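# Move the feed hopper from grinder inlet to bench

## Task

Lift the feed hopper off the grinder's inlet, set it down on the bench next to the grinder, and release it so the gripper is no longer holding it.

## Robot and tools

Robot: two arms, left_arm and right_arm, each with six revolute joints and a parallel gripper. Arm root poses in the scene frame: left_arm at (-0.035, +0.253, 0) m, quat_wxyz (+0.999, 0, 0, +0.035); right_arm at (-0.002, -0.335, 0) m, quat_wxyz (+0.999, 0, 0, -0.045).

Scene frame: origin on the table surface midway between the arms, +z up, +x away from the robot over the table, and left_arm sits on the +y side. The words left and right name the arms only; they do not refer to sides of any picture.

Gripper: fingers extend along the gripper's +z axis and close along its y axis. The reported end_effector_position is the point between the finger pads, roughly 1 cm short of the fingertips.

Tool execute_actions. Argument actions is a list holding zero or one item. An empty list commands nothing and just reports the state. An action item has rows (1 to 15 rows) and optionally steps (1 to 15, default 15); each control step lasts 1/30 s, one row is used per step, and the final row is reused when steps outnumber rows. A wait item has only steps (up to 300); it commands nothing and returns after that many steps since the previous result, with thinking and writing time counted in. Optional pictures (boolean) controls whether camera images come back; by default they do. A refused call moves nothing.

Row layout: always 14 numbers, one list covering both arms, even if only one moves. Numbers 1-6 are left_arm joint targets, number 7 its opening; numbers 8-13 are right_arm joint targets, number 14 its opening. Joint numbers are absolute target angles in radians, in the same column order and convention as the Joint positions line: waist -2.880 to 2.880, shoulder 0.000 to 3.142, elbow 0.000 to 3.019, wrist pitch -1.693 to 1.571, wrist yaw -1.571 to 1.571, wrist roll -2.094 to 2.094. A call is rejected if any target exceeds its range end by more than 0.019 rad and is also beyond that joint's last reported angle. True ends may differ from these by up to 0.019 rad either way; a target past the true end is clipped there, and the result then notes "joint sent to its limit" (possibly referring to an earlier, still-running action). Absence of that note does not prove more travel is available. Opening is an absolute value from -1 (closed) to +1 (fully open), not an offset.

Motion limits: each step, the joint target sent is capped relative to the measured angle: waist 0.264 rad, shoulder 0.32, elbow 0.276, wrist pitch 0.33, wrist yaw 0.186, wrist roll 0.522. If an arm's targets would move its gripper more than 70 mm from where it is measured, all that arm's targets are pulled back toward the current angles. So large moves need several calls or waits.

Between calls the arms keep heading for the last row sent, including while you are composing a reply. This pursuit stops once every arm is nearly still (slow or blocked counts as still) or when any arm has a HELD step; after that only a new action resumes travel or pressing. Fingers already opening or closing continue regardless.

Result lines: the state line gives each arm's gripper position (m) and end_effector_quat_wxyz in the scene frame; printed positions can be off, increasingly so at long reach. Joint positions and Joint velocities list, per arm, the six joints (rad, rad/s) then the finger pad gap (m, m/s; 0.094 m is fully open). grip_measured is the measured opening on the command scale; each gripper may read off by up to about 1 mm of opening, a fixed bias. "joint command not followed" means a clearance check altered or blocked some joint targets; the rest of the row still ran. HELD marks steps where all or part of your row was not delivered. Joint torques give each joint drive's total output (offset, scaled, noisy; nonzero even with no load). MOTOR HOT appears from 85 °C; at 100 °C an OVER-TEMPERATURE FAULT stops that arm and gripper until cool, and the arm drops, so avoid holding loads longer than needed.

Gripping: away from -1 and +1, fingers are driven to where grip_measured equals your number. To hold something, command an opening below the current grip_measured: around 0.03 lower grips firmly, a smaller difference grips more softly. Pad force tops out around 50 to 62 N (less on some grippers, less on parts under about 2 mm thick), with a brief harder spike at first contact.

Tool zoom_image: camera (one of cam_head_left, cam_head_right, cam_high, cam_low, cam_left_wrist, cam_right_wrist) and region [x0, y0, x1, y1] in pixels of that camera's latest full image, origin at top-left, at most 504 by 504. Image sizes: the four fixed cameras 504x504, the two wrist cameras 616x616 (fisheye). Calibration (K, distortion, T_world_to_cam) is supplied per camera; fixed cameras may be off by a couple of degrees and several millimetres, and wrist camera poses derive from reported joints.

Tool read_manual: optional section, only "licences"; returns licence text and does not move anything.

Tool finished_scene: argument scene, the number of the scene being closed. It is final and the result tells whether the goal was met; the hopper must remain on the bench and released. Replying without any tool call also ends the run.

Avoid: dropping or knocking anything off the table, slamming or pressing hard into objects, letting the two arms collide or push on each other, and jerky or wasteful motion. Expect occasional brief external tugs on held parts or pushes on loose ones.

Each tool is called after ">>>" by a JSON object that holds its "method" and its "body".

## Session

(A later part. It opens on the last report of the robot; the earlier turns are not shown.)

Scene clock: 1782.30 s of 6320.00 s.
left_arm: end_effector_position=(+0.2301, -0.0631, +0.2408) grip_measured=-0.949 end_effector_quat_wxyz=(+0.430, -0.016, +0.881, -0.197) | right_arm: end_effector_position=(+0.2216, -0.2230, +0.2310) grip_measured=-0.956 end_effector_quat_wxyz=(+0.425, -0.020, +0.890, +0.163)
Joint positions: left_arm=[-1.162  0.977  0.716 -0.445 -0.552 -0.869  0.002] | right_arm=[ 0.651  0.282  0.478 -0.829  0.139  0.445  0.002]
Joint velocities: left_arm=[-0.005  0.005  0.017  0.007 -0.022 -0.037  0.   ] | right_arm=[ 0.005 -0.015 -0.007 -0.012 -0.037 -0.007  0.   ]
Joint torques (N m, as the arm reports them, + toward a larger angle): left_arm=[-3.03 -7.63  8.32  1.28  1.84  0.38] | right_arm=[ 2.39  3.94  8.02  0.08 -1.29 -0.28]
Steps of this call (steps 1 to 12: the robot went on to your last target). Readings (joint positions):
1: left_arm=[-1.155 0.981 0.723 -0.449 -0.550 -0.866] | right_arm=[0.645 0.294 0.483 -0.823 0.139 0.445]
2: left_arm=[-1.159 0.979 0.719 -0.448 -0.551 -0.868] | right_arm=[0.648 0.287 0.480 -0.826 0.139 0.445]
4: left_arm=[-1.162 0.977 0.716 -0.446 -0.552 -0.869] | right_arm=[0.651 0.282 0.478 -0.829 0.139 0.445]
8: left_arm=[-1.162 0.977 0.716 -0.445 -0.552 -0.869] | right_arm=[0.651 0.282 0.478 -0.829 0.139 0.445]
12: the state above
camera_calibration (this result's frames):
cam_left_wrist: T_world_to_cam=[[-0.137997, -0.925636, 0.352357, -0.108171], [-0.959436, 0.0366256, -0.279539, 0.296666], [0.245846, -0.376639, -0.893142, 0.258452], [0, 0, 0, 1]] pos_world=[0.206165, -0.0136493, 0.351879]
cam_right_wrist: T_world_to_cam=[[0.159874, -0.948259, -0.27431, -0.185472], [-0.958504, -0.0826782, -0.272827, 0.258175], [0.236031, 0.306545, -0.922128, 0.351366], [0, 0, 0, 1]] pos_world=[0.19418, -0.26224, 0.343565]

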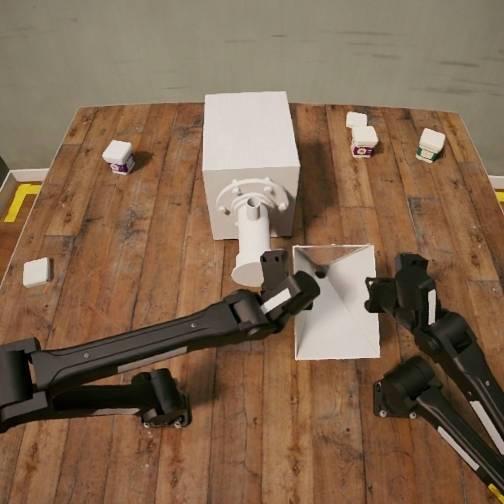

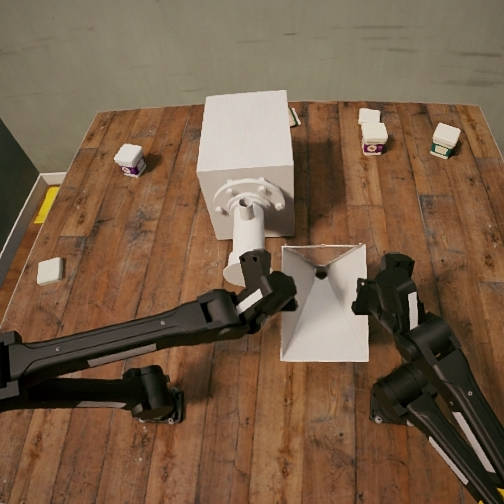

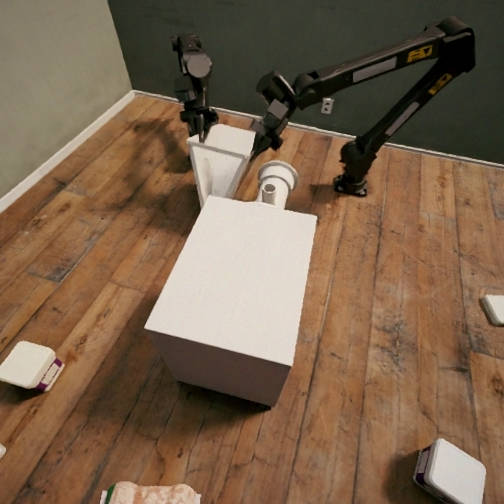

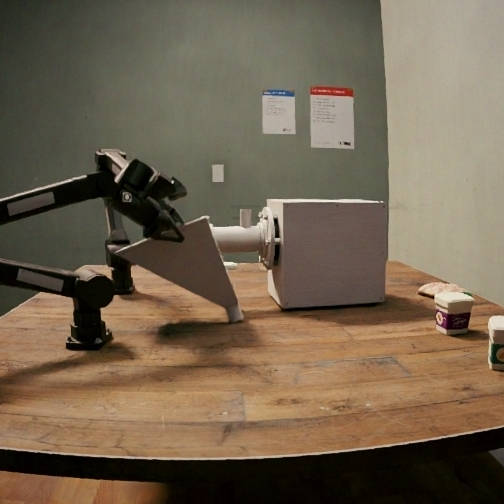

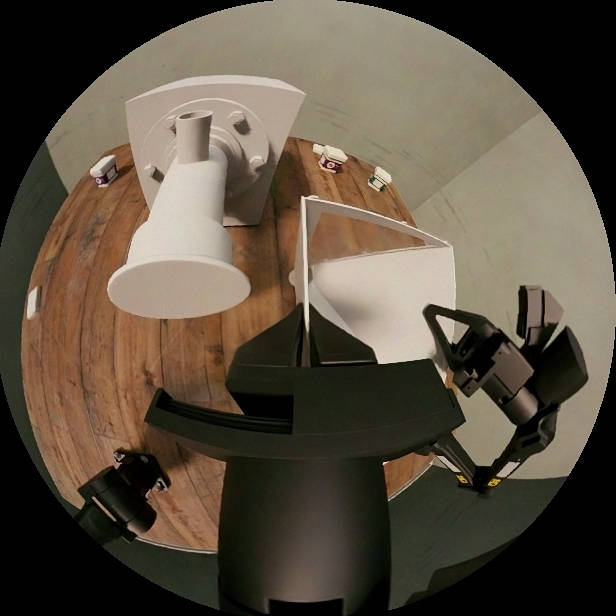

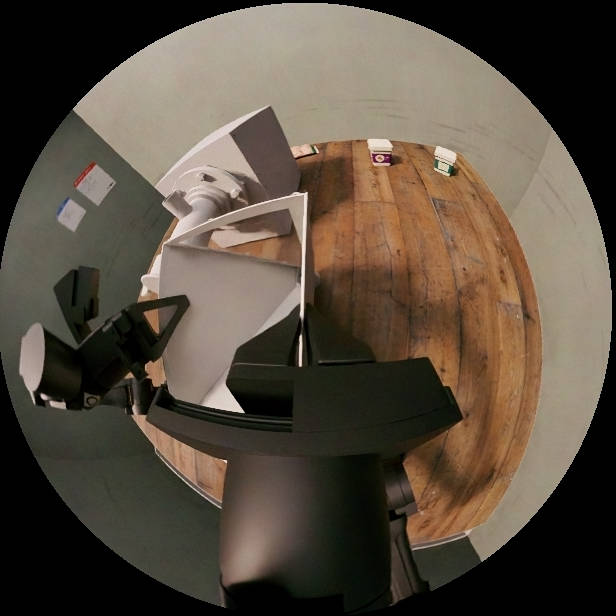

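>>> {"method": "execute_actions", "body": {"actions": [{"rows": [[-1.175,0.958,0.686,-0.445,-0.51,-0.83,-0.965,0.66,0.28,0.45,-0.868,0.11,0.42,-0.972],[-1.172,0.961,0.68,-0.439,-0.515,-0.828,-0.962,0.655,0.28,0.444,-0.867,0.115,0.418,-0.969],[-1.172,0.965,0.674,-0.433,-0.515,-0.824,-0.962,0.652,0.28,0.438,-0.866,0.115,0.416,-0.969],[-1.173,0.968,0.668,-0.426,-0.515,-0.82,-0.962,0.652,0.28,0.432,-0.864,0.115,0.413,-0.969],[-1.174,0.971,0.662,-0.42,-0.515,-0.816,-0.962,0.652,0.28,0.426,-0.863,0.115,0.41,-0.969],[-1.175,0.975,0.656,-0.413,-0.515,-0.812,-0.962,0.652,0.28,0.42,-0.862,0.115,0.408,-0.969],[-1.176,0.978,0.65,-0.407,-0.515,-0.808,-0.962,0.652,0.28,0.414,-0.86,0.115,0.405,-0.969],[-1.177,0.981,0.643,-0.40,-0.515,-0.804,-0.962,0.652,0.28,0.408,-0.859,0.115,0.403,-0.969],[-1.178,0.985,0.637,-0.394,-0.515,-0.80,-0.962,0.652,0.28,0.402,-0.858,0.115,0.40,-0.969],[-1.179,0.988,0.631,-0.387,-0.515,-0.796,-0.962,0.652,0.28,0.396,-0.856,0.115,0.398,-0.969],[-1.18,0.991,0.625,-0.381,-0.515,-0.792,-0.962,0.652,0.28,0.39,-0.855,0.115,0.395,-0.969],[-1.181,0.995,0.619,-0.374,-0.515,-0.788,-0.962,0.652,0.28,0.384,-0.854,0.115,0.393,-0.969],[-1.182,0.998,0.612,-0.368,-0.515,-0.784,-0.962,0.652,0.28,0.377,-0.852,0.115,0.39,-0.969],[-1.184,1.002,0.606,-0.361,-0.515,-0.78,-0.962,0.652,0.28,0.371,-0.851,0.115,0.388,-0.969],[-1.185,1.005,0.60,-0.355,-0.515,-0.775,-0.962,0.652,0.28,0.365,-0.85,0.115,0.385,-0.969]], "steps": 15}], "pictures": false}}

>>> {"method": "execute_actions", "body": {"actions": [{"steps": 12}]}}

Scene clock: 1795.37 s of 6320.00 s.
left_arm: end_effector_position=(+0.2267, -0.0645, +0.2353) grip_measured=-0.914 end_effector_quat_wxyz=(+0.443, -0.018, +0.870, -0.217) | right_arm: end_effector_position=(+0.2193, -0.2247, +0.2247) grip_measured=-0.953 end_effector_quat_wxyz=(+0.432, -0.026, +0.887, +0.162)
Joint positions: left_arm=[-1.175  0.965  0.668 -0.355 -0.563 -0.862  0.004] | right_arm=[ 0.651  0.254  0.452 -0.817  0.14   0.43   0.002]
Joint velocities: left_arm=[-0.034 -0.015 -0.144  0.295 -0.022  0.095 -0.001] | right_arm=[-0.015 -0.044 -0.095  0.115 -0.037 -0.007  0.   ]
Joint torques (N m, as the arm reports them, + toward a larger angle): left_arm=[-1.92 -3.35  5.02  0.49  1.76  0.66] | right_arm=[ 0.15  6.36  3.89  0.59 -0.82 -0.43]
Steps of this call (steps 1 to 30: the robot went on to your last target; steps 31 to 90: nothing new was sent; then 9.57 s passed at rest; steps 91 to 105: all 15 steps of this action). Readings (joint positions):
91: left_arm=[-1.162 0.977 0.716 -0.444 -0.553 -0.869] | right_arm=[0.651 0.282 0.478 -0.829 0.141 0.446]
92: left_arm=[-1.162 0.977 0.714 -0.442 -0.554 -0.869] | right_arm=[0.651 0.282 0.477 -0.829 0.141 0.446]
94: left_arm=[-1.162 0.976 0.710 -0.434 -0.554 -0.869] | right_arm=[0.651 0.281 0.476 -0.829 0.141 0.445]
98: left_arm=[-1.166 0.971 0.697 -0.411 -0.554 -0.869] | right_arm=[0.651 0.272 0.470 -0.828 0.141 0.442]
105: the state above

Scene clock: 1795.77 s of 6320.00 s.
left_arm: end_effector_position=(+0.2273, -0.0644, +0.2339) grip_measured=-0.914 end_effector_quat_wxyz=(+0.448, -0.017, +0.867, -0.217) | right_arm: end_effector_position=(+0.2198, -0.2244, +0.2234) grip_measured=-0.953 end_effector_quat_wxyz=(+0.434, -0.028, +0.886, +0.162)
Joint positions: left_arm=[-1.175  0.966  0.659 -0.335 -0.568 -0.853  0.004] | right_arm=[ 0.651  0.252  0.446 -0.81   0.14   0.425  0.002]
Joint velocities: left_arm=[-0.015 -0.015 -0.007  0.007 -0.007  0.037  0.   ] | right_arm=[-0.005  0.005  0.002 -0.002  0.037  0.037 -0.   ]
Joint torques (N m, as the arm reports them, + toward a larger angle): left_arm=[-2.62 -2.65  5.07  0.61  1.9   0.74] | right_arm=[ 0.48  5.67  3.62  0.24 -0.8  -0.4 ]
Steps of this call (steps 1 to 12: the robot went on to your last target). Readings (joint positions):
1: left_arm=[-1.175 0.965 0.664 -0.347 -0.565 -0.860] | right_arm=[0.651 0.252 0.449 -0.814 0.140 0.428]
2: left_arm=[-1.175 0.965 0.661 -0.341 -0.566 -0.857] | right_arm=[0.651 0.252 0.448 -0.812 0.140 0.427]
4: left_arm=[-1.175 0.965 0.660 -0.337 -0.567 -0.855] | right_arm=[0.651 0.252 0.447 -0.810 0.140 0.426]
8: left_arm=[-1.175 0.966 0.659 -0.336 -0.567 -0.855] | right_arm=[0.651 0.252 0.446 -0.810 0.140 0.425]
12: the state above
camera_calibration (this result's frames):
cam_left_wrist: T_world_to_cam=[[-0.162054, -0.909452, 0.382931, -0.10793], [-0.946128, 0.0329626, -0.322111, 0.298825], [0.280322, -0.414501, -0.865799, 0.235834], [0, 0, 0, 1]] pos_world=[0.199127, -0.0102537, 0.34177]
cam_right_wrist: T_world_to_cam=[[0.175872, -0.948199, -0.264553, -0.194307], [-0.951476, -0.0947987, -0.292756, 0.254331], [0.252512, 0.303204, -0.918861, 0.340055], [0, 0, 0, 1]] pos_world=[0.190295, -0.263237, 0.335515]

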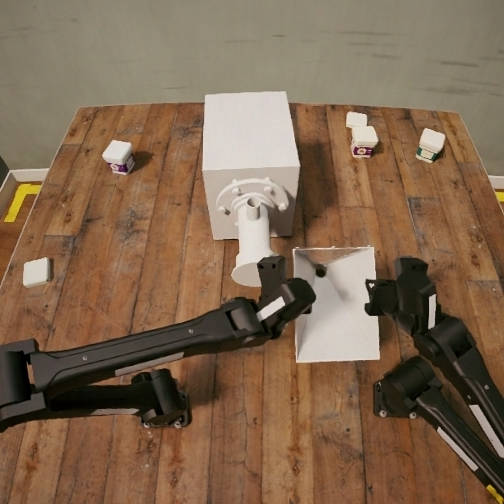

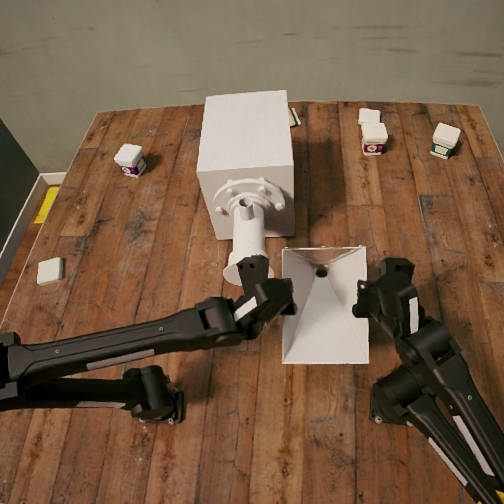

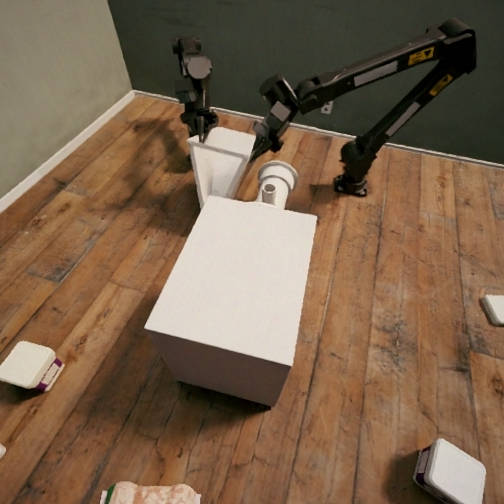

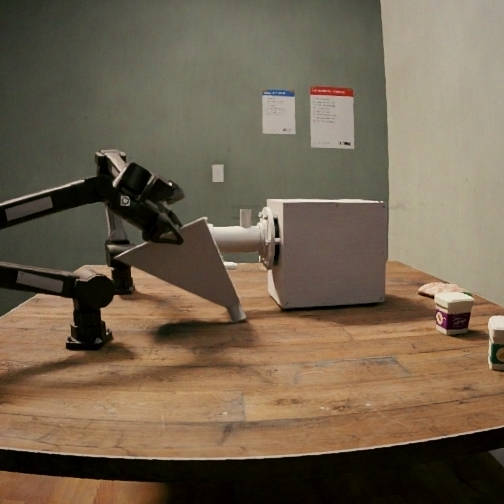

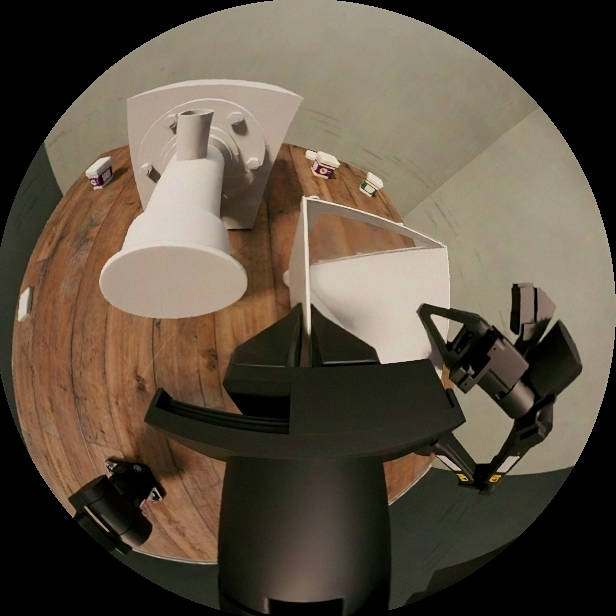

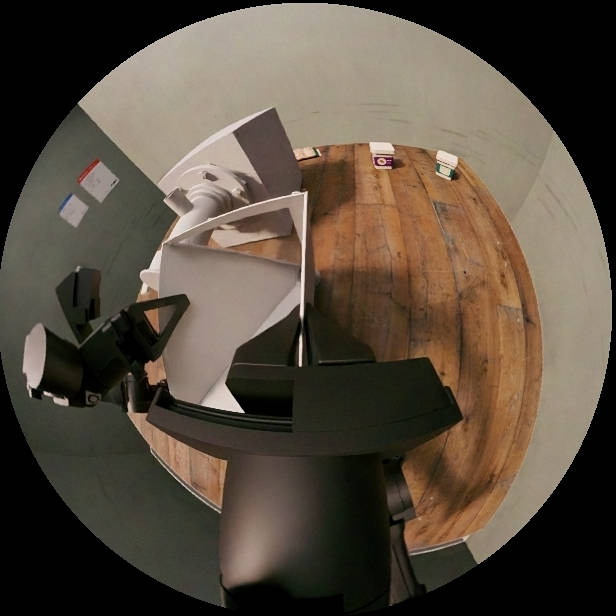

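>>> {"method": "execute_actions", "body": {"actions": [{"rows": [[-1.18,0.995,0.63,-0.37,-0.525,-0.8,-0.962,0.652,0.278,0.39,-0.845,0.125,0.40,-0.969],[-1.175,0.985,0.66,-0.39,-0.535,-0.82,-0.962,0.652,0.275,0.415,-0.838,0.132,0.41,-0.969],[-1.168,0.975,0.69,-0.41,-0.54,-0.84,-0.962,0.651,0.272,0.44,-0.83,0.14,0.42,-0.969],[-1.16,0.967,0.72,-0.43,-0.54,-0.85,-0.962,0.651,0.269,0.465,-0.82,0.14,0.428,-0.969],[-1.153,0.96,0.745,-0.45,-0.54,-0.855,-0.97,0.651,0.266,0.485,-0.81,0.14,0.43,-0.975],[-1.15,0.955,0.76,-0.465,-0.54,-0.855,-0.98,0.651,0.263,0.50,-0.80,0.14,0.43,-0.985],[-1.15,0.95,0.77,-0.468,-0.54,-0.855,-0.99,0.651,0.26,0.51,-0.795,0.14,0.43,-0.99],[-1.15,0.945,0.78,-0.465,-0.54,-0.855,-1,0.651,0.258,0.52,-0.79,0.14,0.43,-1]], "steps": 15}], "pictures": false}}

Scene clock: 1824.20 s of 6320.00 s.
left_arm: end_effector_position=(+0.2301, -0.0641, +0.2399) grip_measured=-0.949 end_effector_quat_wxyz=(+0.432, -0.013, +0.881, -0.192) | right_arm: end_effector_position=(+0.2218, -0.2246, +0.2283) grip_measured=-0.953 end_effector_quat_wxyz=(+0.437, -0.021, +0.885, +0.163)
Joint positions: left_arm=[-1.166  0.984  0.719 -0.448 -0.561 -0.863  0.002] | right_arm=[ 0.651  0.259  0.456 -0.806  0.148  0.436  0.002]
Joint velocities: left_arm=[-0.015 -0.015  0.002 -0.007  0.081 -0.022 -0.001] | right_arm=[-0.024 -0.005 -0.012 -0.007 -0.037  0.007  0.001]
Joint torques (N m, as the arm reports them, + toward a larger angle): left_arm=[-0.14 -8.85 16.59  0.72  0.56  0.1 ] | right_arm=[ 0.51  3.41 14.77  2.18 -0.32 -0.06]
Steps of this call (steps 1 to 30: the robot went on to your last target; steps 31 to 90: nothing new was sent; then 24.93 s passed at rest; steps 91 to 105: all 15 steps of this action). Readings (joint positions):
91: left_arm=[-1.175 0.966 0.659 -0.335 -0.569 -0.854] | right_arm=[0.651 0.252 0.446 -0.809 0.141 0.425]
92: left_arm=[-1.175 0.966 0.661 -0.339 -0.571 -0.856] | right_arm=[0.651 0.252 0.447 -0.808 0.142 0.425]
94: left_arm=[-1.175 0.970 0.676 -0.366 -0.571 -0.861] | right_arm=[0.651 0.252 0.450 -0.807 0.145 0.426]
98: left_arm=[-1.168 0.983 0.713 -0.435 -0.564 -0.863] | right_arm=[0.651 0.254 0.454 -0.806 0.148 0.434]
105: the state above

>>> {"method": "execute_actions", "body": {"actions": [{"rows": [[-1.15,0.946,0.795,-0.43,-0.555,-0.86,-1,0.635,0.252,0.53,-0.765,0.14,0.43,-1],[-1.146,0.948,0.80,-0.41,-0.553,-0.858,-1,0.622,0.255,0.533,-0.75,0.13,0.422,-1],[-1.142,0.952,0.804,-0.405,-0.55,-0.855,-1,0.607,0.261,0.535,-0.744,0.117,0.413,-1],[-1.138,0.957,0.808,-0.401,-0.547,-0.852,-1,0.592,0.267,0.537,-0.739,0.104,0.404,-1],[-1.134,0.962,0.812,-0.398,-0.544,-0.849,-1,0.577,0.273,0.538,-0.734,0.092,0.396,-1],[-1.13,0.967,0.816,-0.394,-0.541,-0.846,-1,0.562,0.279,0.54,-0.728,0.079,0.387,-1],[-1.126,0.973,0.82,-0.391,-0.538,-0.843,-1,0.547,0.286,0.541,-0.723,0.067,0.378,-1],[-1.122,0.978,0.823,-0.387,-0.536,-0.84,-1,0.532,0.292,0.543,-0.717,0.054,0.37,-1],[-1.118,0.983,0.827,-0.384,-0.533,-0.837,-1,0.517,0.298,0.544,-0.712,0.042,0.361,-1],[-1.114,0.988,0.831,-0.38,-0.53,-0.834,-1,0.502,0.305,0.546,-0.706,0.029,0.353,-1],[-1.11,0.994,0.835,-0.377,-0.527,-0.831,-1,0.487,0.311,0.548,-0.701,0.017,0.344,-1],[-1.106,0.999,0.839,-0.373,-0.525,-0.828,-1,0.472,0.317,0.549,-0.695,0.004,0.336,-1],[-1.102,1.004,0.842,-0.37,-0.522,-0.825,-1,0.457,0.324,0.551,-0.69,-0.008,0.327,-1],[-1.099,1.01,0.846,-0.366,-0.519,-0.822,-1,0.442,0.33,0.552,-0.684,-0.02,0.318,-1],[-1.095,1.015,0.85,-0.363,-0.517,-0.819,-1,0.428,0.337,0.554,-0.679,-0.033,0.31,-1]], "steps": 15}], "pictures": false}}

>>> {"method": "execute_actions", "body": {"actions": [{"rows": [[-1.091,1.02,0.854,-0.36,-0.514,-0.816,-1,0.418,0.344,0.555,-0.673,-0.04,0.304,-1],[-1.087,1.025,0.858,-0.357,-0.511,-0.813,-1,0.408,0.351,0.557,-0.668,-0.048,0.299,-1],[-1.083,1.03,0.861,-0.355,-0.508,-0.81,-1,0.398,0.358,0.558,-0.662,-0.056,0.293,-1],[-1.079,1.035,0.865,-0.352,-0.505,-0.807,-1,0.389,0.364,0.56,-0.657,-0.063,0.288,-1],[-1.075,1.04,0.869,-0.349,-0.502,-0.804,-1,0.379,0.371,0.561,-0.651,-0.071,0.282,-1],[-1.071,1.045,0.873,-0.346,-0.499,-0.801,-1,0.37,0.378,0.563,-0.645,-0.078,0.277,-1],[-1.067,1.05,0.876,-0.344,-0.496,-0.798,-1,0.361,0.385,0.564,-0.64,-0.085,0.271,-1],[-1.063,1.056,0.88,-0.341,-0.493,-0.796,-1,0.352,0.392,0.566,-0.634,-0.092,0.266,-1],[-1.059,1.061,0.884,-0.338,-0.49,-0.793,-1,0.343,0.399,0.567,-0.629,-0.099,0.261,-1],[-1.055,1.066,0.888,-0.336,-0.487,-0.79,-1,0.334,0.406,0.569,-0.623,-0.106,0.256,-1],[-1.051,1.071,0.891,-0.333,-0.484,-0.787,-1,0.325,0.413,0.57,-0.617,-0.113,0.25,-1],[-1.047,1.076,0.895,-0.33,-0.481,-0.784,-1,0.316,0.419,0.572,-0.612,-0.12,0.245,-1],[-1.043,1.081,0.899,-0.327,-0.478,-0.781,-1,0.307,0.426,0.573,-0.606,-0.127,0.24,-1],[-1.039,1.086,0.903,-0.325,-0.475,-0.778,-1,0.298,0.433,0.575,-0.60,-0.134,0.235,-1],[-1.035,1.091,0.907,-0.322,-0.472,-0.775,-1,0.29,0.44,0.576,-0.595,-0.14,0.23,-1]], "steps": 15}], "pictures": false}}

>>> {"method": "execute_actions", "body": {"actions": [{"steps": 10}]}}

Scene clock: 1841.70 s of 6320.00 s.
left_arm: end_effector_position=(+0.2530, -0.0726, +0.2425) grip_measured=-0.950 end_effector_quat_wxyz=(+0.434, -0.016, +0.881, -0.188) | right_arm: end_effector_position=(+0.2459, -0.2328, +0.2285) grip_measured=-0.953 end_effector_quat_wxyz=(+0.435, -0.020, +0.884, +0.171)
Joint positions: left_arm=[-1.118  1.042  0.759 -0.414 -0.534 -0.83   0.002] | right_arm=[ 0.474  0.331  0.46  -0.727 -0.011  0.346  0.002]
Joint velocities: left_arm=[ 0.122  0.151  0.095  0.095  0.125  0.066 -0.002] | right_arm=[-0.435  0.181  0.012  0.144 -0.33  -0.256 -0.   ]
Joint torques (N m, as the arm reports them, + toward a larger angle): left_arm=[-0.01 -9.44 18.94  3.59  0.28 -0.01] | right_arm=[-1.29  2.58 17.1   3.01 -0.33 -0.05]
Steps of this call (steps 1 to 15: the robot went on to your last target; steps 16 to 90: nothing new was sent; then 14.00 s passed at rest; steps 91 to 105: all 15 steps of this action). Readings (joint positions):
91: left_arm=[-1.166 0.984 0.720 -0.448 -0.563 -0.863] | right_arm=[0.651 0.259 0.457 -0.804 0.148 0.436]
92: left_arm=[-1.166 0.984 0.721 -0.447 -0.564 -0.863] | right_arm=[0.650 0.259 0.457 -0.801 0.146 0.436]
94: left_arm=[-1.162 0.985 0.721 -0.444 -0.562 -0.862] | right_arm=[0.636 0.265 0.457 -0.794 0.130 0.432]
98: left_arm=[-1.147 1.001 0.732 -0.437 -0.554 -0.853] | right_arm=[0.580 0.287 0.457 -0.769 0.078 0.403]
105: the state above

Scene clock: 1842.20 s of 6320.00 s.
left_arm: end_effector_position=(+0.2822, -0.0859, +0.2436) grip_measured=-0.950 end_effector_quat_wxyz=(+0.433, -0.014, +0.881, -0.187) | right_arm: end_effector_position=(+0.2749, -0.2463, +0.2290) grip_measured=-0.957 end_effector_quat_wxyz=(+0.436, -0.018, +0.884, +0.167)
Joint positions: left_arm=[-1.062  1.12   0.812 -0.372 -0.49  -0.787  0.002] | right_arm=[ 0.328  0.434  0.478 -0.649 -0.122  0.261  0.002]
Joint velocities: left_arm=[ 0.103  0.142  0.125  0.081  0.022  0.051 -0.   ] | right_arm=[-0.259  0.21   0.056  0.154 -0.198 -0.11   0.   ]
Joint torques (N m, as the arm reports them, + toward a larger angle): left_arm=[  0.27 -10.25  19.16   3.78   0.33   0.06] | right_arm=[-1.14  1.74 17.39  3.11 -0.54 -0.15]
Steps of this call (steps 1 to 15: all 15 steps of this action). Readings (joint positions):
1: left_arm=[-1.115 1.047 0.763 -0.411 -0.532 -0.827] | right_arm=[0.461 0.337 0.461 -0.722 -0.021 0.338]
2: left_arm=[-1.111 1.053 0.766 -0.407 -0.529 -0.825] | right_arm=[0.449 0.344 0.462 -0.717 -0.030 0.331]
4: left_arm=[-1.103 1.064 0.774 -0.401 -0.523 -0.819] | right_arm=[0.428 0.358 0.465 -0.707 -0.046 0.317]
8: left_arm=[-1.088 1.084 0.787 -0.391 -0.511 -0.808] | right_arm=[0.390 0.385 0.470 -0.686 -0.074 0.295]
15: the state above

Scene clock: 1842.53 s of 6320.00 s.
left_arm: end_effector_position=(+0.2871, -0.0885, +0.2437) grip_measured=-0.951 end_effector_quat_wxyz=(+0.434, -0.013, +0.881, -0.187) | right_arm: end_effector_position=(+0.2794, -0.2489, +0.2290) grip_measured=-0.960 end_effector_quat_wxyz=(+0.437, -0.018, +0.884, +0.163)
Joint positions: left_arm=[-1.055  1.134  0.822 -0.364 -0.485 -0.779  0.002] | right_arm=[ 0.312  0.45   0.481 -0.637 -0.128  0.249  0.002]
Joint velocities: left_arm=[ 0.005 -0.015 -0.007 -0.007 -0.007  0.007 -0.   ] | right_arm=[-0.005  0.005 -0.022 -0.017 -0.022 -0.007  0.   ]
Joint torques (N m, as the arm reports them, + toward a larger angle): left_arm=[  0.04 -10.78  18.86   3.47   0.26   0.06] | right_arm=[-1.56  0.26 16.96  3.21 -0.45 -0.25]
Steps of this call (steps 1 to 10: the robot went on to your last target). Readings (joint positions):
1: left_arm=[-1.059 1.124 0.816 -0.369 -0.487 -0.784] | right_arm=[0.321 0.440 0.479 -0.644 -0.127 0.257]
2: left_arm=[-1.057 1.129 0.819 -0.367 -0.485 -0.782] | right_arm=[0.316 0.445 0.480 -0.641 -0.128 0.254]
4: left_arm=[-1.055 1.134 0.822 -0.365 -0.485 -0.779] | right_arm=[0.312 0.450 0.481 -0.638 -0.128 0.250]
8: left_arm=[-1.055 1.134 0.822 -0.364 -0.485 -0.779] | right_arm=[0.312 0.450 0.481 -0.637 -0.128 0.249]
10: the state above
camera_calibration (this result's frames):
cam_left_wrist: T_world_to_cam=[[-0.135515, -0.933592, 0.331726, -0.121225], [-0.957485, 0.0373418, -0.286054, 0.354181], [0.254671, -0.356388, -0.898961, 0.238104], [0, 0, 0, 1]] pos_world=[0.262057, -0.0415435, 0.355575]
cam_right_wrist: T_world_to_cam=[[0.160411, -0.94813, -0.274441, -0.219947], [-0.95167, -0.0747876, -0.297877, 0.316591], [0.261901, 0.30896, -0.914304, 0.335417], [0, 0, 0, 1]] pos_world=[0.248726, -0.288491, 0.340616]

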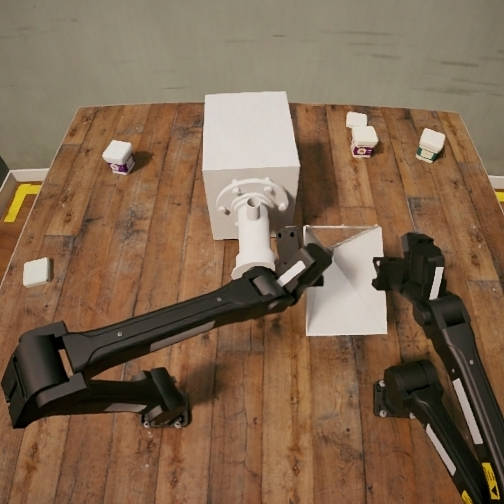

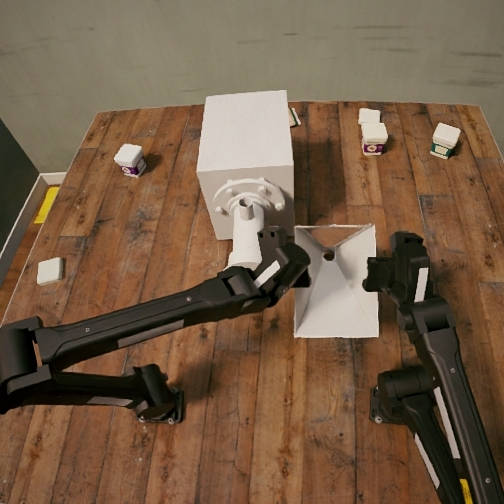

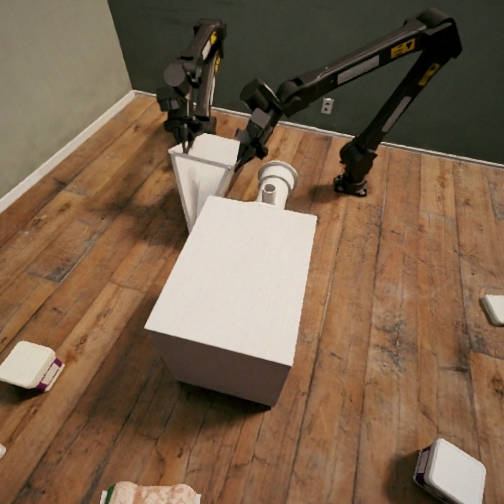

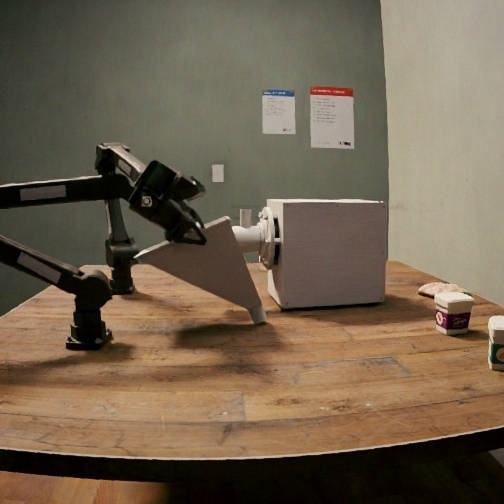

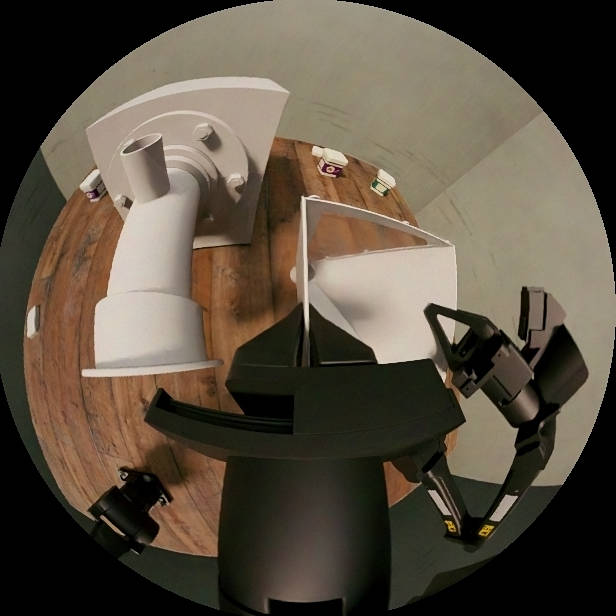

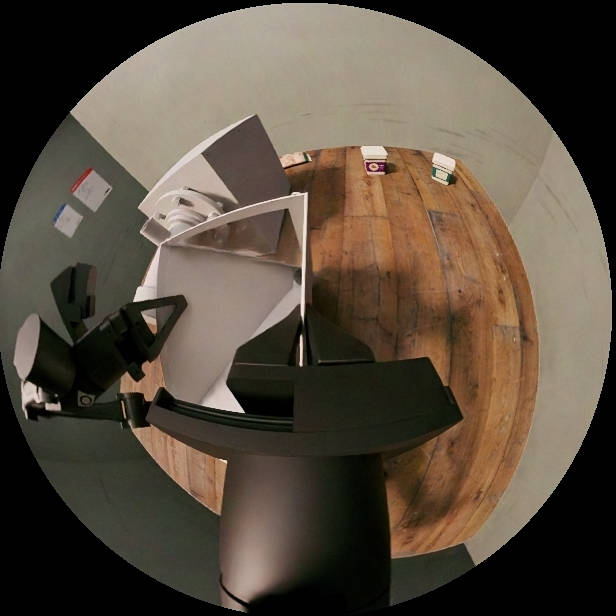

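Relax the elbows first (let the table carry the weight).

>>> {"method": "execute_actions", "body": {"actions": [{"rows": [[-1.05,1.1,0.88,-0.335,-0.48,-0.778,-1,0.305,0.445,0.54,-0.61,-0.13,0.245,-1],[-1.055,1.11,0.855,-0.345,-0.485,-0.779,-1,0.312,0.445,0.51,-0.62,-0.128,0.249,-1],[-1.055,1.118,0.835,-0.352,-0.485,-0.779,-1,0.312,0.445,0.495,-0.625,-0.128,0.249,-1]], "steps": 10}], "pictures": false}}

Scene clock: 1846.30 s of 6320.00 s.
left_arm: end_effector_position=(+0.2874, -0.0886, +0.2422) grip_measured=-0.955 end_effector_quat_wxyz=(+0.435, -0.013, +0.882, -0.183) | right_arm: end_effector_position=(+0.2795, -0.2494, +0.2283) grip_measured=-0.961 end_effector_quat_wxyz=(+0.437, -0.017, +0.885, +0.162)
Joint positions: left_arm=[-1.057  1.138  0.822 -0.364 -0.491 -0.778  0.002] | right_arm=[ 0.312  0.45   0.48  -0.637 -0.125  0.249  0.002]
Joint velocities: left_arm=[-0.005 -0.005 -0.012 -0.007 -0.051  0.095  0.001] | right_arm=[-0.005 -0.005  0.007  0.007 -0.022 -0.066 -0.002]
Joint torques (N m, as the arm reports them, + toward a larger angle): left_arm=[-1.41 -9.35 11.93  2.09 -0.02  0.03] | right_arm=[-0.31  1.01 11.3   2.05 -0.11  0.01]
MOTOR HOT: a motor of the left arm reached 85 °C. Now the hottest motor of the left arm, joint 3 (elbow), reports 85 °C. The temperature limit of the motors' drives, at which the controller stops that arm, is 100 °C. To cool a motor, set the load down, stop pushing, or move to a pose that needs little force.
Steps of this call (steps 1 to 30: the robot went on to your last target; steps 31 to 90: nothing new was sent; then 0.43 s passed at rest; steps 91 to 100: all 10 steps of this action). Readings (joint positions):
91: left_arm=[-1.055 1.134 0.822 -0.364 -0.485 -0.779] | right_arm=[0.312 0.450 0.481 -0.637 -0.128 0.249]
92: left_arm=[-1.055 1.135 0.822 -0.364 -0.487 -0.779] | right_arm=[0.312 0.450 0.481 -0.637 -0.127 0.249]
94: left_arm=[-1.056 1.138 0.822 -0.364 -0.490 -0.778] | right_arm=[0.312 0.450 0.480 -0.637 -0.126 0.249]
98: left_arm=[-1.057 1.138 0.822 -0.364 -0.491 -0.778] | right_arm=[0.312 0.450 0.480 -0.637 -0.125 0.249]
100: the state above

>>> {"method": "execute_actions", "body": {"actions": [{"rows": [[-1.062,1.112,0.835,-0.348,-0.49,-0.779,-0.985,0.318,0.435,0.493,-0.63,-0.126,0.247,-0.99],[-1.07,1.105,0.83,-0.343,-0.494,-0.779,-0.972,0.322,0.425,0.49,-0.636,-0.125,0.245,-0.98],[-1.08,1.10,0.82,-0.336,-0.5,-0.779,-0.972,0.327,0.411,0.484,-0.649,-0.125,0.241,-0.98],[-1.09,1.096,0.808,-0.328,-0.506,-0.779,-0.972,0.332,0.397,0.477,-0.663,-0.124,0.237,-0.98],[-1.101,1.092,0.797,-0.321,-0.511,-0.779,-0.972,0.336,0.383,0.47,-0.677,-0.123,0.233,-0.98],[-1.111,1.089,0.785,-0.313,-0.517,-0.779,-0.972,0.341,0.369,0.463,-0.691,-0.122,0.229,-0.98],[-1.122,1.085,0.773,-0.306,-0.523,-0.779,-0.972,0.346,0.355,0.457,-0.705,-0.122,0.225,-0.98],[-1.132,1.081,0.761,-0.298,-0.529,-0.779,-0.972,0.35,0.341,0.45,-0.718,-0.121,0.221,-0.98],[-1.143,1.077,0.749,-0.29,-0.535,-0.779,-0.972,0.355,0.327,0.443,-0.732,-0.12,0.217,-0.98],[-1.153,1.074,0.737,-0.283,-0.541,-0.779,-0.972,0.36,0.313,0.436,-0.746,-0.12,0.213,-0.98],[-1.163,1.07,0.725,-0.275,-0.547,-0.779,-0.972,0.364,0.299,0.429,-0.76,-0.119,0.209,-0.98],[-1.174,1.066,0.714,-0.268,-0.552,-0.779,-0.972,0.369,0.285,0.423,-0.774,-0.118,0.205,-0.98],[-1.184,1.062,0.702,-0.26,-0.558,-0.779,-0.972,0.374,0.271,0.416,-0.787,-0.117,0.201,-0.98],[-1.195,1.059,0.69,-0.253,-0.564,-0.779,-0.972,0.378,0.257,0.409,-0.801,-0.117,0.197,-0.98],[-1.205,1.055,0.678,-0.245,-0.57,-0.779,-0.972,0.383,0.243,0.402,-0.815,-0.116,0.193,-0.98]], "steps": 15}], "pictures": false}}

>>> {"method": "execute_actions", "body": {"actions": [{"steps": 12}]}}

Scene clock: 1873.87 s of 6320.00 s.
left_arm: end_effector_position=(+0.2489, -0.0914, +0.2275) grip_measured=-0.954 end_effector_quat_wxyz=(+0.465, -0.002, +0.864, -0.193) | right_arm: end_effector_position=(+0.2395, -0.2510, +0.2153) grip_measured=-0.963 end_effector_quat_wxyz=(+0.437, -0.034, +0.885, +0.159)
Joint positions: left_arm=[-1.171  1.095  0.715 -0.262 -0.604 -0.797  0.002] | right_arm=[ 0.362  0.274  0.423 -0.755 -0.094  0.245  0.002]
Joint velocities: left_arm=[-0.278 -0.093 -0.252  0.295 -0.212 -0.051  0.001] | right_arm=[ 0.122 -0.435 -0.105 -0.325  0.066  0.051  0.001]
Joint torques (N m, as the arm reports them, + toward a larger angle): left_arm=[-2.85 -9.58  8.4   1.32  1.51  0.29] | right_arm=[ 2.31  3.2   8.69  0.67 -0.74 -0.61]
MOTOR HOT: cleared. Now the hottest motor of the left arm, joint 3 (elbow), reports 80 °C.
Steps of this call (steps 1 to 15: the robot went on to your last target; steps 16 to 90: nothing new was sent; then 24.07 s passed at rest; steps 91 to 105: all 15 steps of this action). Readings (joint positions):
91: left_arm=[-1.057 1.138 0.822 -0.364 -0.492 -0.778] | right_arm=[0.313 0.450 0.480 -0.637 -0.125 0.249]
92: left_arm=[-1.059 1.138 0.822 -0.364 -0.495 -0.778] | right_arm=[0.314 0.450 0.480 -0.637 -0.124 0.249]
94: left_arm=[-1.066 1.138 0.817 -0.362 -0.506 -0.778] | right_arm=[0.318 0.442 0.476 -0.643 -0.118 0.247]
98: left_arm=[-1.100 1.126 0.784 -0.330 -0.542 -0.778] | right_arm=[0.331 0.388 0.455 -0.676 -0.108 0.245]
105: the state above

Scene clock: 1874.27 s of 6320.00 s.
left_arm: end_effector_position=(+0.2421, -0.0918, +0.2241) grip_measured=-0.951 end_effector_quat_wxyz=(+0.467, +0.000, +0.862, -0.196) | right_arm: end_effector_position=(+0.2325, -0.2512, +0.2120) grip_measured=-0.962 end_effector_quat_wxyz=(+0.436, -0.037, +0.885, +0.160)
Joint positions: left_arm=[-1.189  1.088  0.697 -0.247 -0.614 -0.802  0.002] | right_arm=[ 0.37   0.242  0.412 -0.778 -0.092  0.245  0.002]
Joint velocities: left_arm=[-0.005 -0.015  0.007 -0.012 -0.066  0.007  0.001] | right_arm=[-0.005 -0.005 -0.002  0.002  0.051 -0.095  0.001]
Joint torques (N m, as the arm reports them, + toward a larger angle): left_arm=[-2.94 -9.32  8.61  1.65  1.53  0.23] | right_arm=[ 1.92  3.86  9.44  0.33 -0.83 -0.6 ]
Steps of this call (steps 1 to 12: the robot went on to your last target). Readings (joint positions):
1: left_arm=[-1.179 1.092 0.707 -0.254 -0.611 -0.799] | right_arm=[0.366 0.260 0.419 -0.765 -0.093 0.245]
2: left_arm=[-1.185 1.089 0.701 -0.250 -0.614 -0.801] | right_arm=[0.368 0.250 0.416 -0.772 -0.092 0.245]
4: left_arm=[-1.188 1.088 0.697 -0.247 -0.614 -0.802] | right_arm=[0.370 0.242 0.412 -0.778 -0.092 0.245]
8: left_arm=[-1.189 1.088 0.697 -0.247 -0.614 -0.802] | right_arm=[0.370 0.242 0.412 -0.778 -0.092 0.245]
12: the state above
camera_calibration (this result's frames):
cam_left_wrist: T_world_to_cam=[[-0.179758, -0.926772, 0.329818, -0.112139], [-0.930606, 0.0515402, -0.362376, 0.3175], [0.318841, -0.37207, -0.871725, 0.20769], [0, 0, 0, 1]] pos_world=[0.209089, -0.0430165, 0.333088]
cam_right_wrist: T_world_to_cam=[[0.190256, -0.948898, -0.251786, -0.231147], [-0.947466, -0.110302, -0.300237, 0.257349], [0.257122, 0.29568, -0.920033, 0.331851], [0, 0, 0, 1]] pos_world=[0.20248, -0.289071, 0.32438]

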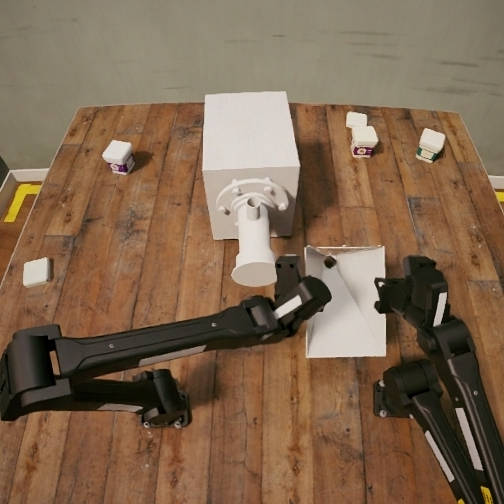

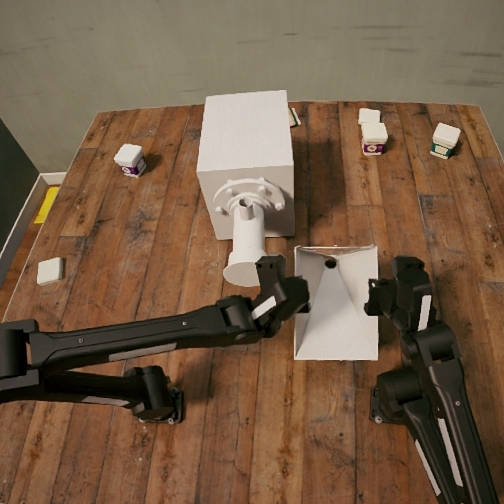

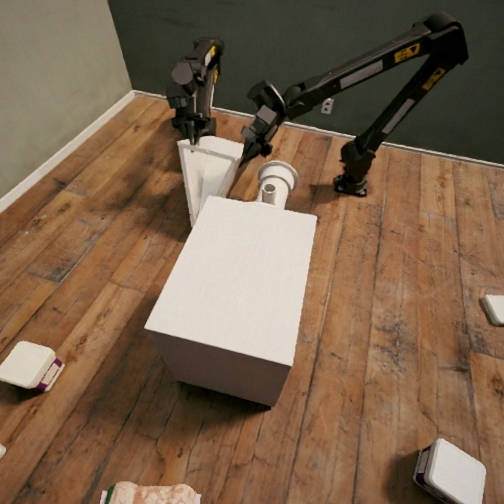

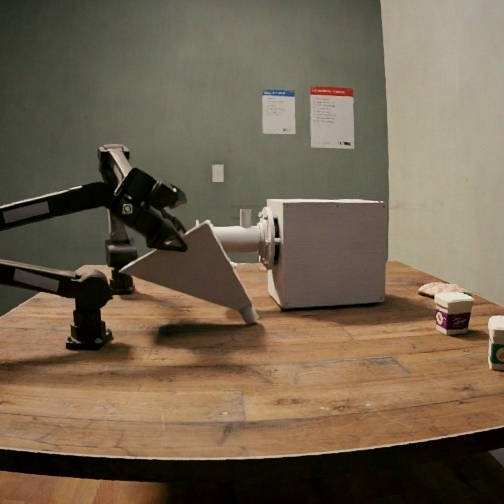

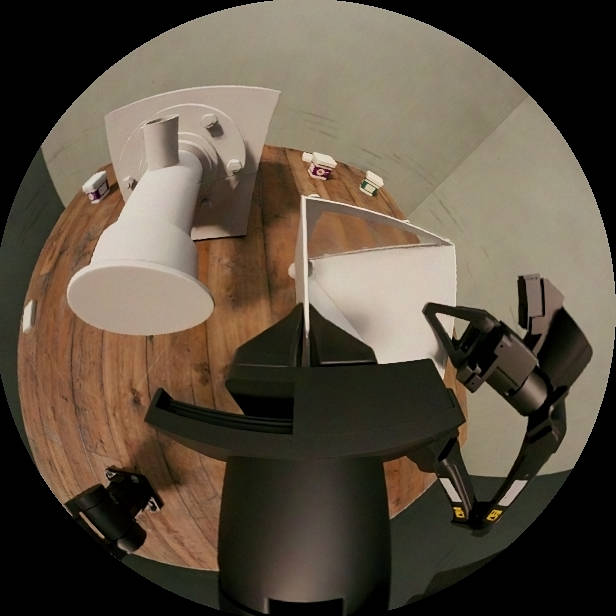

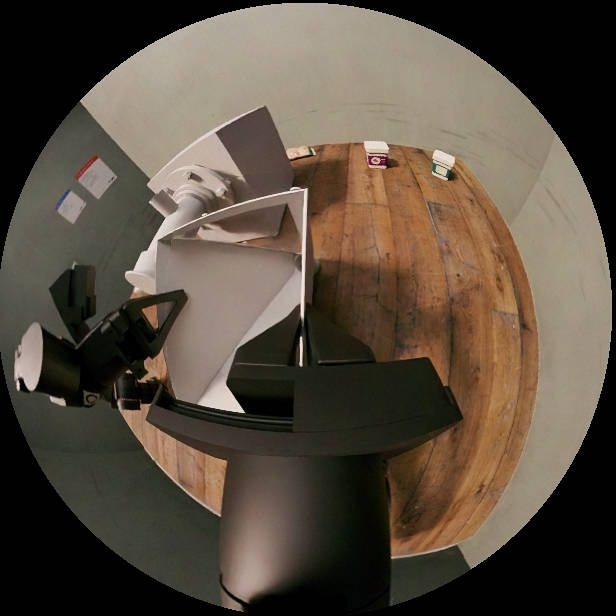

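>>> {"method": "execute_actions", "body": {"actions": [{"rows": [[-1.2,1.056,0.70,-0.225,-0.61,-0.80,-1,0.378,0.232,0.42,-0.78,-0.092,0.235,-0.972],[-1.203,1.058,0.705,-0.195,-0.625,-0.795,-1,0.379,0.225,0.425,-0.765,-0.092,0.232,-0.972],[-1.209,1.062,0.694,-0.165,-0.64,-0.786,-1,0.381,0.22,0.419,-0.765,-0.091,0.229,-0.972],[-1.216,1.067,0.682,-0.134,-0.654,-0.776,-1,0.382,0.215,0.413,-0.765,-0.091,0.226,-0.972],[-1.222,1.072,0.67,-0.102,-0.668,-0.766,-1,0.384,0.21,0.407,-0.766,-0.09,0.222,-0.972],[-1.229,1.078,0.657,-0.07,-0.682,-0.756,-1,0.386,0.205,0.401,-0.766,-0.09,0.219,-0.972],[-1.235,1.084,0.645,-0.037,-0.696,-0.745,-1,0.387,0.20,0.395,-0.767,-0.089,0.216,-0.972],[-1.241,1.09,0.632,-0.004,-0.71,-0.734,-1,0.389,0.195,0.388,-0.767,-0.089,0.213,-0.972],[-1.248,1.097,0.619,0.03,-0.723,-0.723,-1,0.39,0.19,0.382,-0.768,-0.088,0.209,-0.972],[-1.254,1.104,0.606,0.064,-0.736,-0.712,-1,0.392,0.185,0.376,-0.768,-0.088,0.206,-0.972],[-1.26,1.111,0.593,0.099,-0.749,-0.70,-1,0.394,0.18,0.37,-0.768,-0.087,0.203,-0.972],[-1.266,1.119,0.58,0.134,-0.762,-0.688,-1,0.395,0.175,0.364,-0.769,-0.087,0.2,-0.972],[-1.272,1.127,0.566,0.17,-0.775,-0.676,-1,0.397,0.17,0.358,-0.769,-0.086,0.196,-0.972],[-1.277,1.135,0.553,0.206,-0.788,-0.663,-1,0.398,0.165,0.352,-0.77,-0.086,0.193,-0.972],[-1.283,1.144,0.539,0.243,-0.80,-0.65,-1,0.40,0.16,0.346,-0.77,-0.085,0.19,-0.972]], "steps": 15}], "pictures": false}}

>>> {"method": "execute_actions", "body": {"actions": [{"steps": 15}]}}

Scene clock: 1905.77 s of 6320.00 s.
left_arm: end_effector_position=(+0.2327, -0.0929, +0.1968) grip_measured=-0.951 end_effector_quat_wxyz=(+0.543, -0.004, +0.815, -0.201) | right_arm: end_effector_position=(+0.2233, -0.2514, +0.1887) grip_measured=-0.958 end_effector_quat_wxyz=(+0.441, -0.066, +0.883, +0.146)
Joint positions: left_arm=[-1.261  1.16   0.556  0.122 -0.782 -0.713  0.002] | right_arm=[ 0.389  0.18   0.347 -0.774 -0.079  0.192  0.002]
Joint velocities: left_arm=[-0.171  0.249 -0.335  1.053 -0.344  0.33   0.   ] | right_arm=[ 0.054 -0.151 -0.173 -0.002 -0.037 -0.154  0.   ]
Joint torques (N m, as the arm reports them, + toward a larger angle): left_arm=[-2.7  -8.71  9.88  3.61 -0.52  0.18] | right_arm=[ 1.62  3.59 10.73  1.79 -0.28  0.09]
Steps of this call (steps 1 to 30: the robot went on to your last target; steps 31 to 90: nothing new was sent; then 28.00 s passed at rest; steps 91 to 105: all 15 steps of this action). Readings (joint positions):
91: left_arm=[-1.189 1.088 0.697 -0.244 -0.621 -0.802] | right_arm=[0.371 0.241 0.412 -0.776 -0.089 0.247]
92: left_arm=[-1.190 1.088 0.697 -0.239 -0.625 -0.802] | right_arm=[0.371 0.241 0.412 -0.774 -0.088 0.247]
94: left_arm=[-1.197 1.092 0.689 -0.218 -0.640 -0.802] | right_arm=[0.373 0.238 0.411 -0.774 -0.084 0.244]
98: left_arm=[-1.220 1.108 0.645 -0.114 -0.691 -0.785] | right_arm=[0.378 0.218 0.392 -0.774 -0.080 0.221]
105: the state above

Scene clock: 1906.27 s of 6320.00 s.
left_arm: end_effector_position=(+0.2312, -0.0929, +0.1919) grip_measured=-0.951 end_effector_quat_wxyz=(+0.554, +0.000, +0.808, -0.200) | right_arm: end_effector_position=(+0.2215, -0.2511, +0.1833) grip_measured=-0.958 end_effector_quat_wxyz=(+0.440, -0.070, +0.883, +0.145)
Joint positions: left_arm=[-1.27   1.178  0.534  0.189 -0.801 -0.683  0.002] | right_arm=[ 0.394  0.169  0.334 -0.774 -0.077  0.187  0.002]
Joint velocities: left_arm=[ 0.015  0.005  0.002 -0.002 -0.022  0.007  0.   ] | right_arm=[ 0.015 -0.005  0.012 -0.012  0.037 -0.037 -0.   ]
Joint torques (N m, as the arm reports them, + toward a larger angle): left_arm=[-2.67 -9.5   9.68  4.05 -0.2   0.32] | right_arm=[ 0.44  2.88 10.71  2.03 -0.29  0.06]
Steps of this call (steps 1 to 15: the robot went on to your last target). Readings (joint positions):
1: left_arm=[-1.266 1.168 0.545 0.151 -0.792 -0.704] | right_arm=[0.392 0.175 0.341 -0.774 -0.079 0.189]
2: left_arm=[-1.269 1.174 0.539 0.170 -0.799 -0.696] | right_arm=[0.393 0.172 0.337 -0.774 -0.078 0.187]
4: left_arm=[-1.270 1.178 0.536 0.186 -0.801 -0.687] | right_arm=[0.394 0.169 0.335 -0.774 -0.077 0.187]
8: left_arm=[-1.270 1.178 0.534 0.189 -0.801 -0.683] | right_arm=[0.394 0.169 0.334 -0.774 -0.077 0.187]
15: the state above
camera_calibration (this result's frames):
cam_left_wrist: T_world_to_cam=[[-0.215733, -0.924242, 0.315018, -0.0930939], [-0.840144, 0.0112842, -0.542246, 0.305693], [0.497612, -0.381641, -0.778931, 0.12268], [0, 0, 0, 1]] pos_world=[0.175695, -0.042671, 0.290647]
cam_right_wrist: T_world_to_cam=[[0.237086, -0.951255, -0.19724, -0.257247], [-0.935468, -0.168767, -0.310512, 0.222863], [0.262089, 0.25813, -0.929881, 0.299503], [0, 0, 0, 1]] pos_world=[0.190974, -0.284406, 0.296965]

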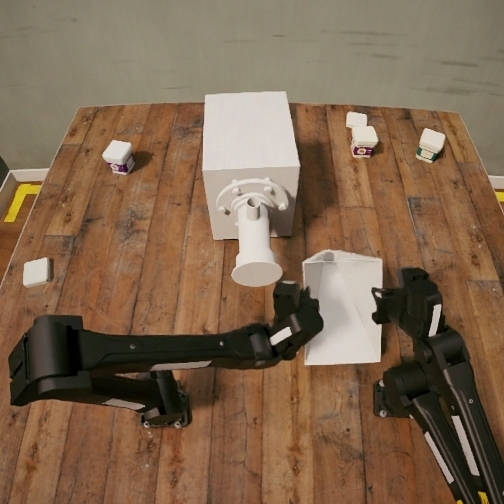

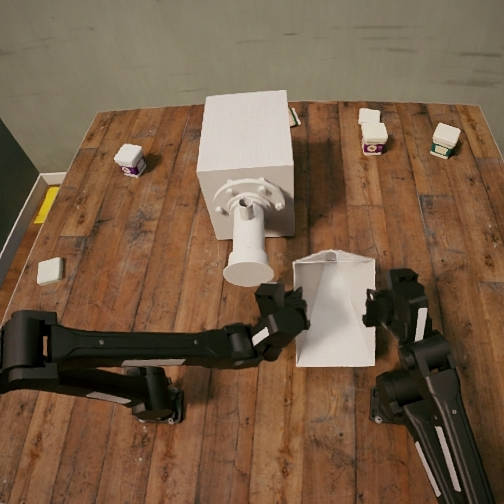

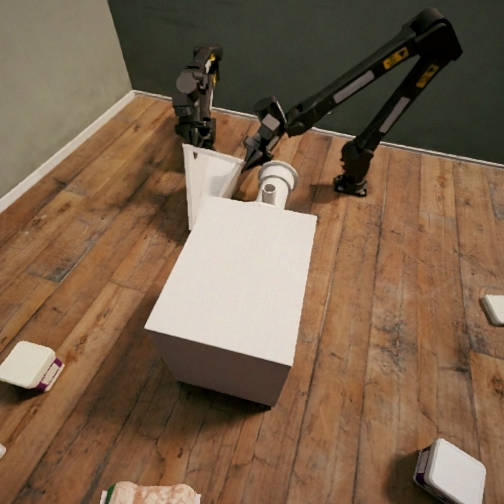

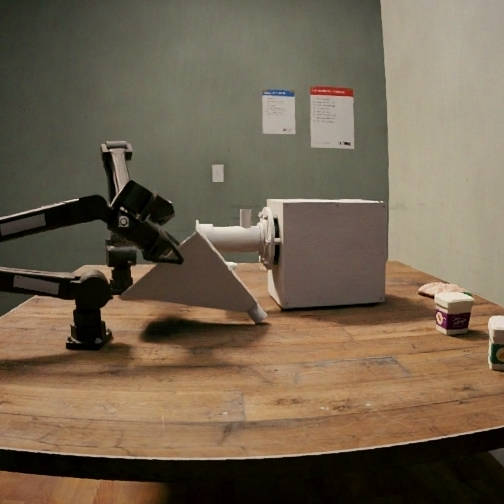

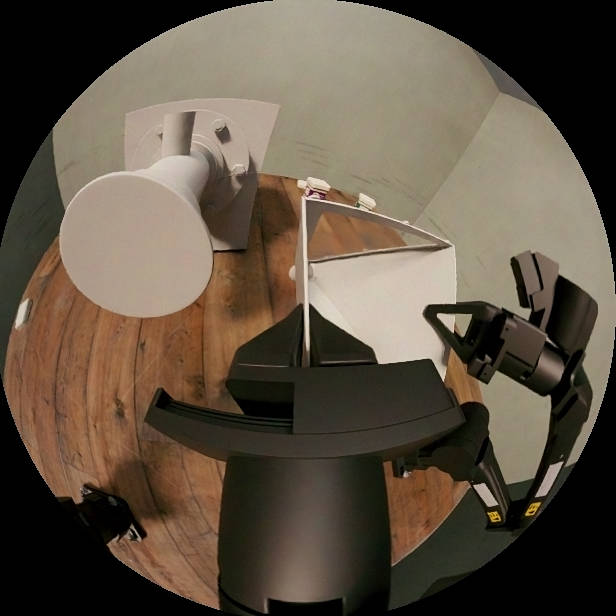

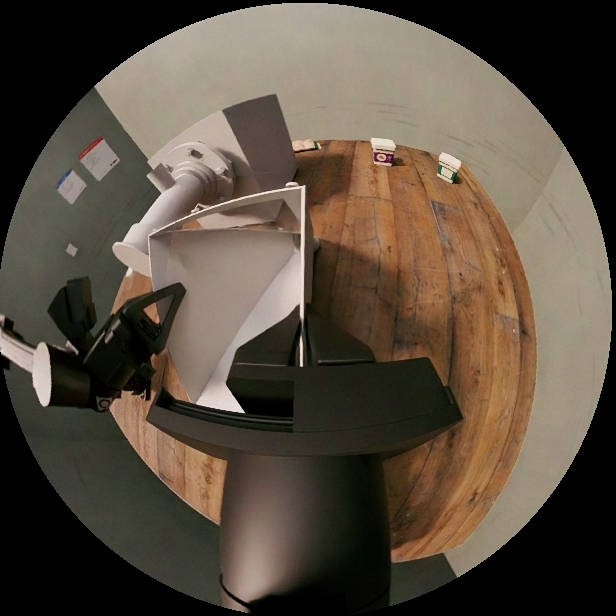

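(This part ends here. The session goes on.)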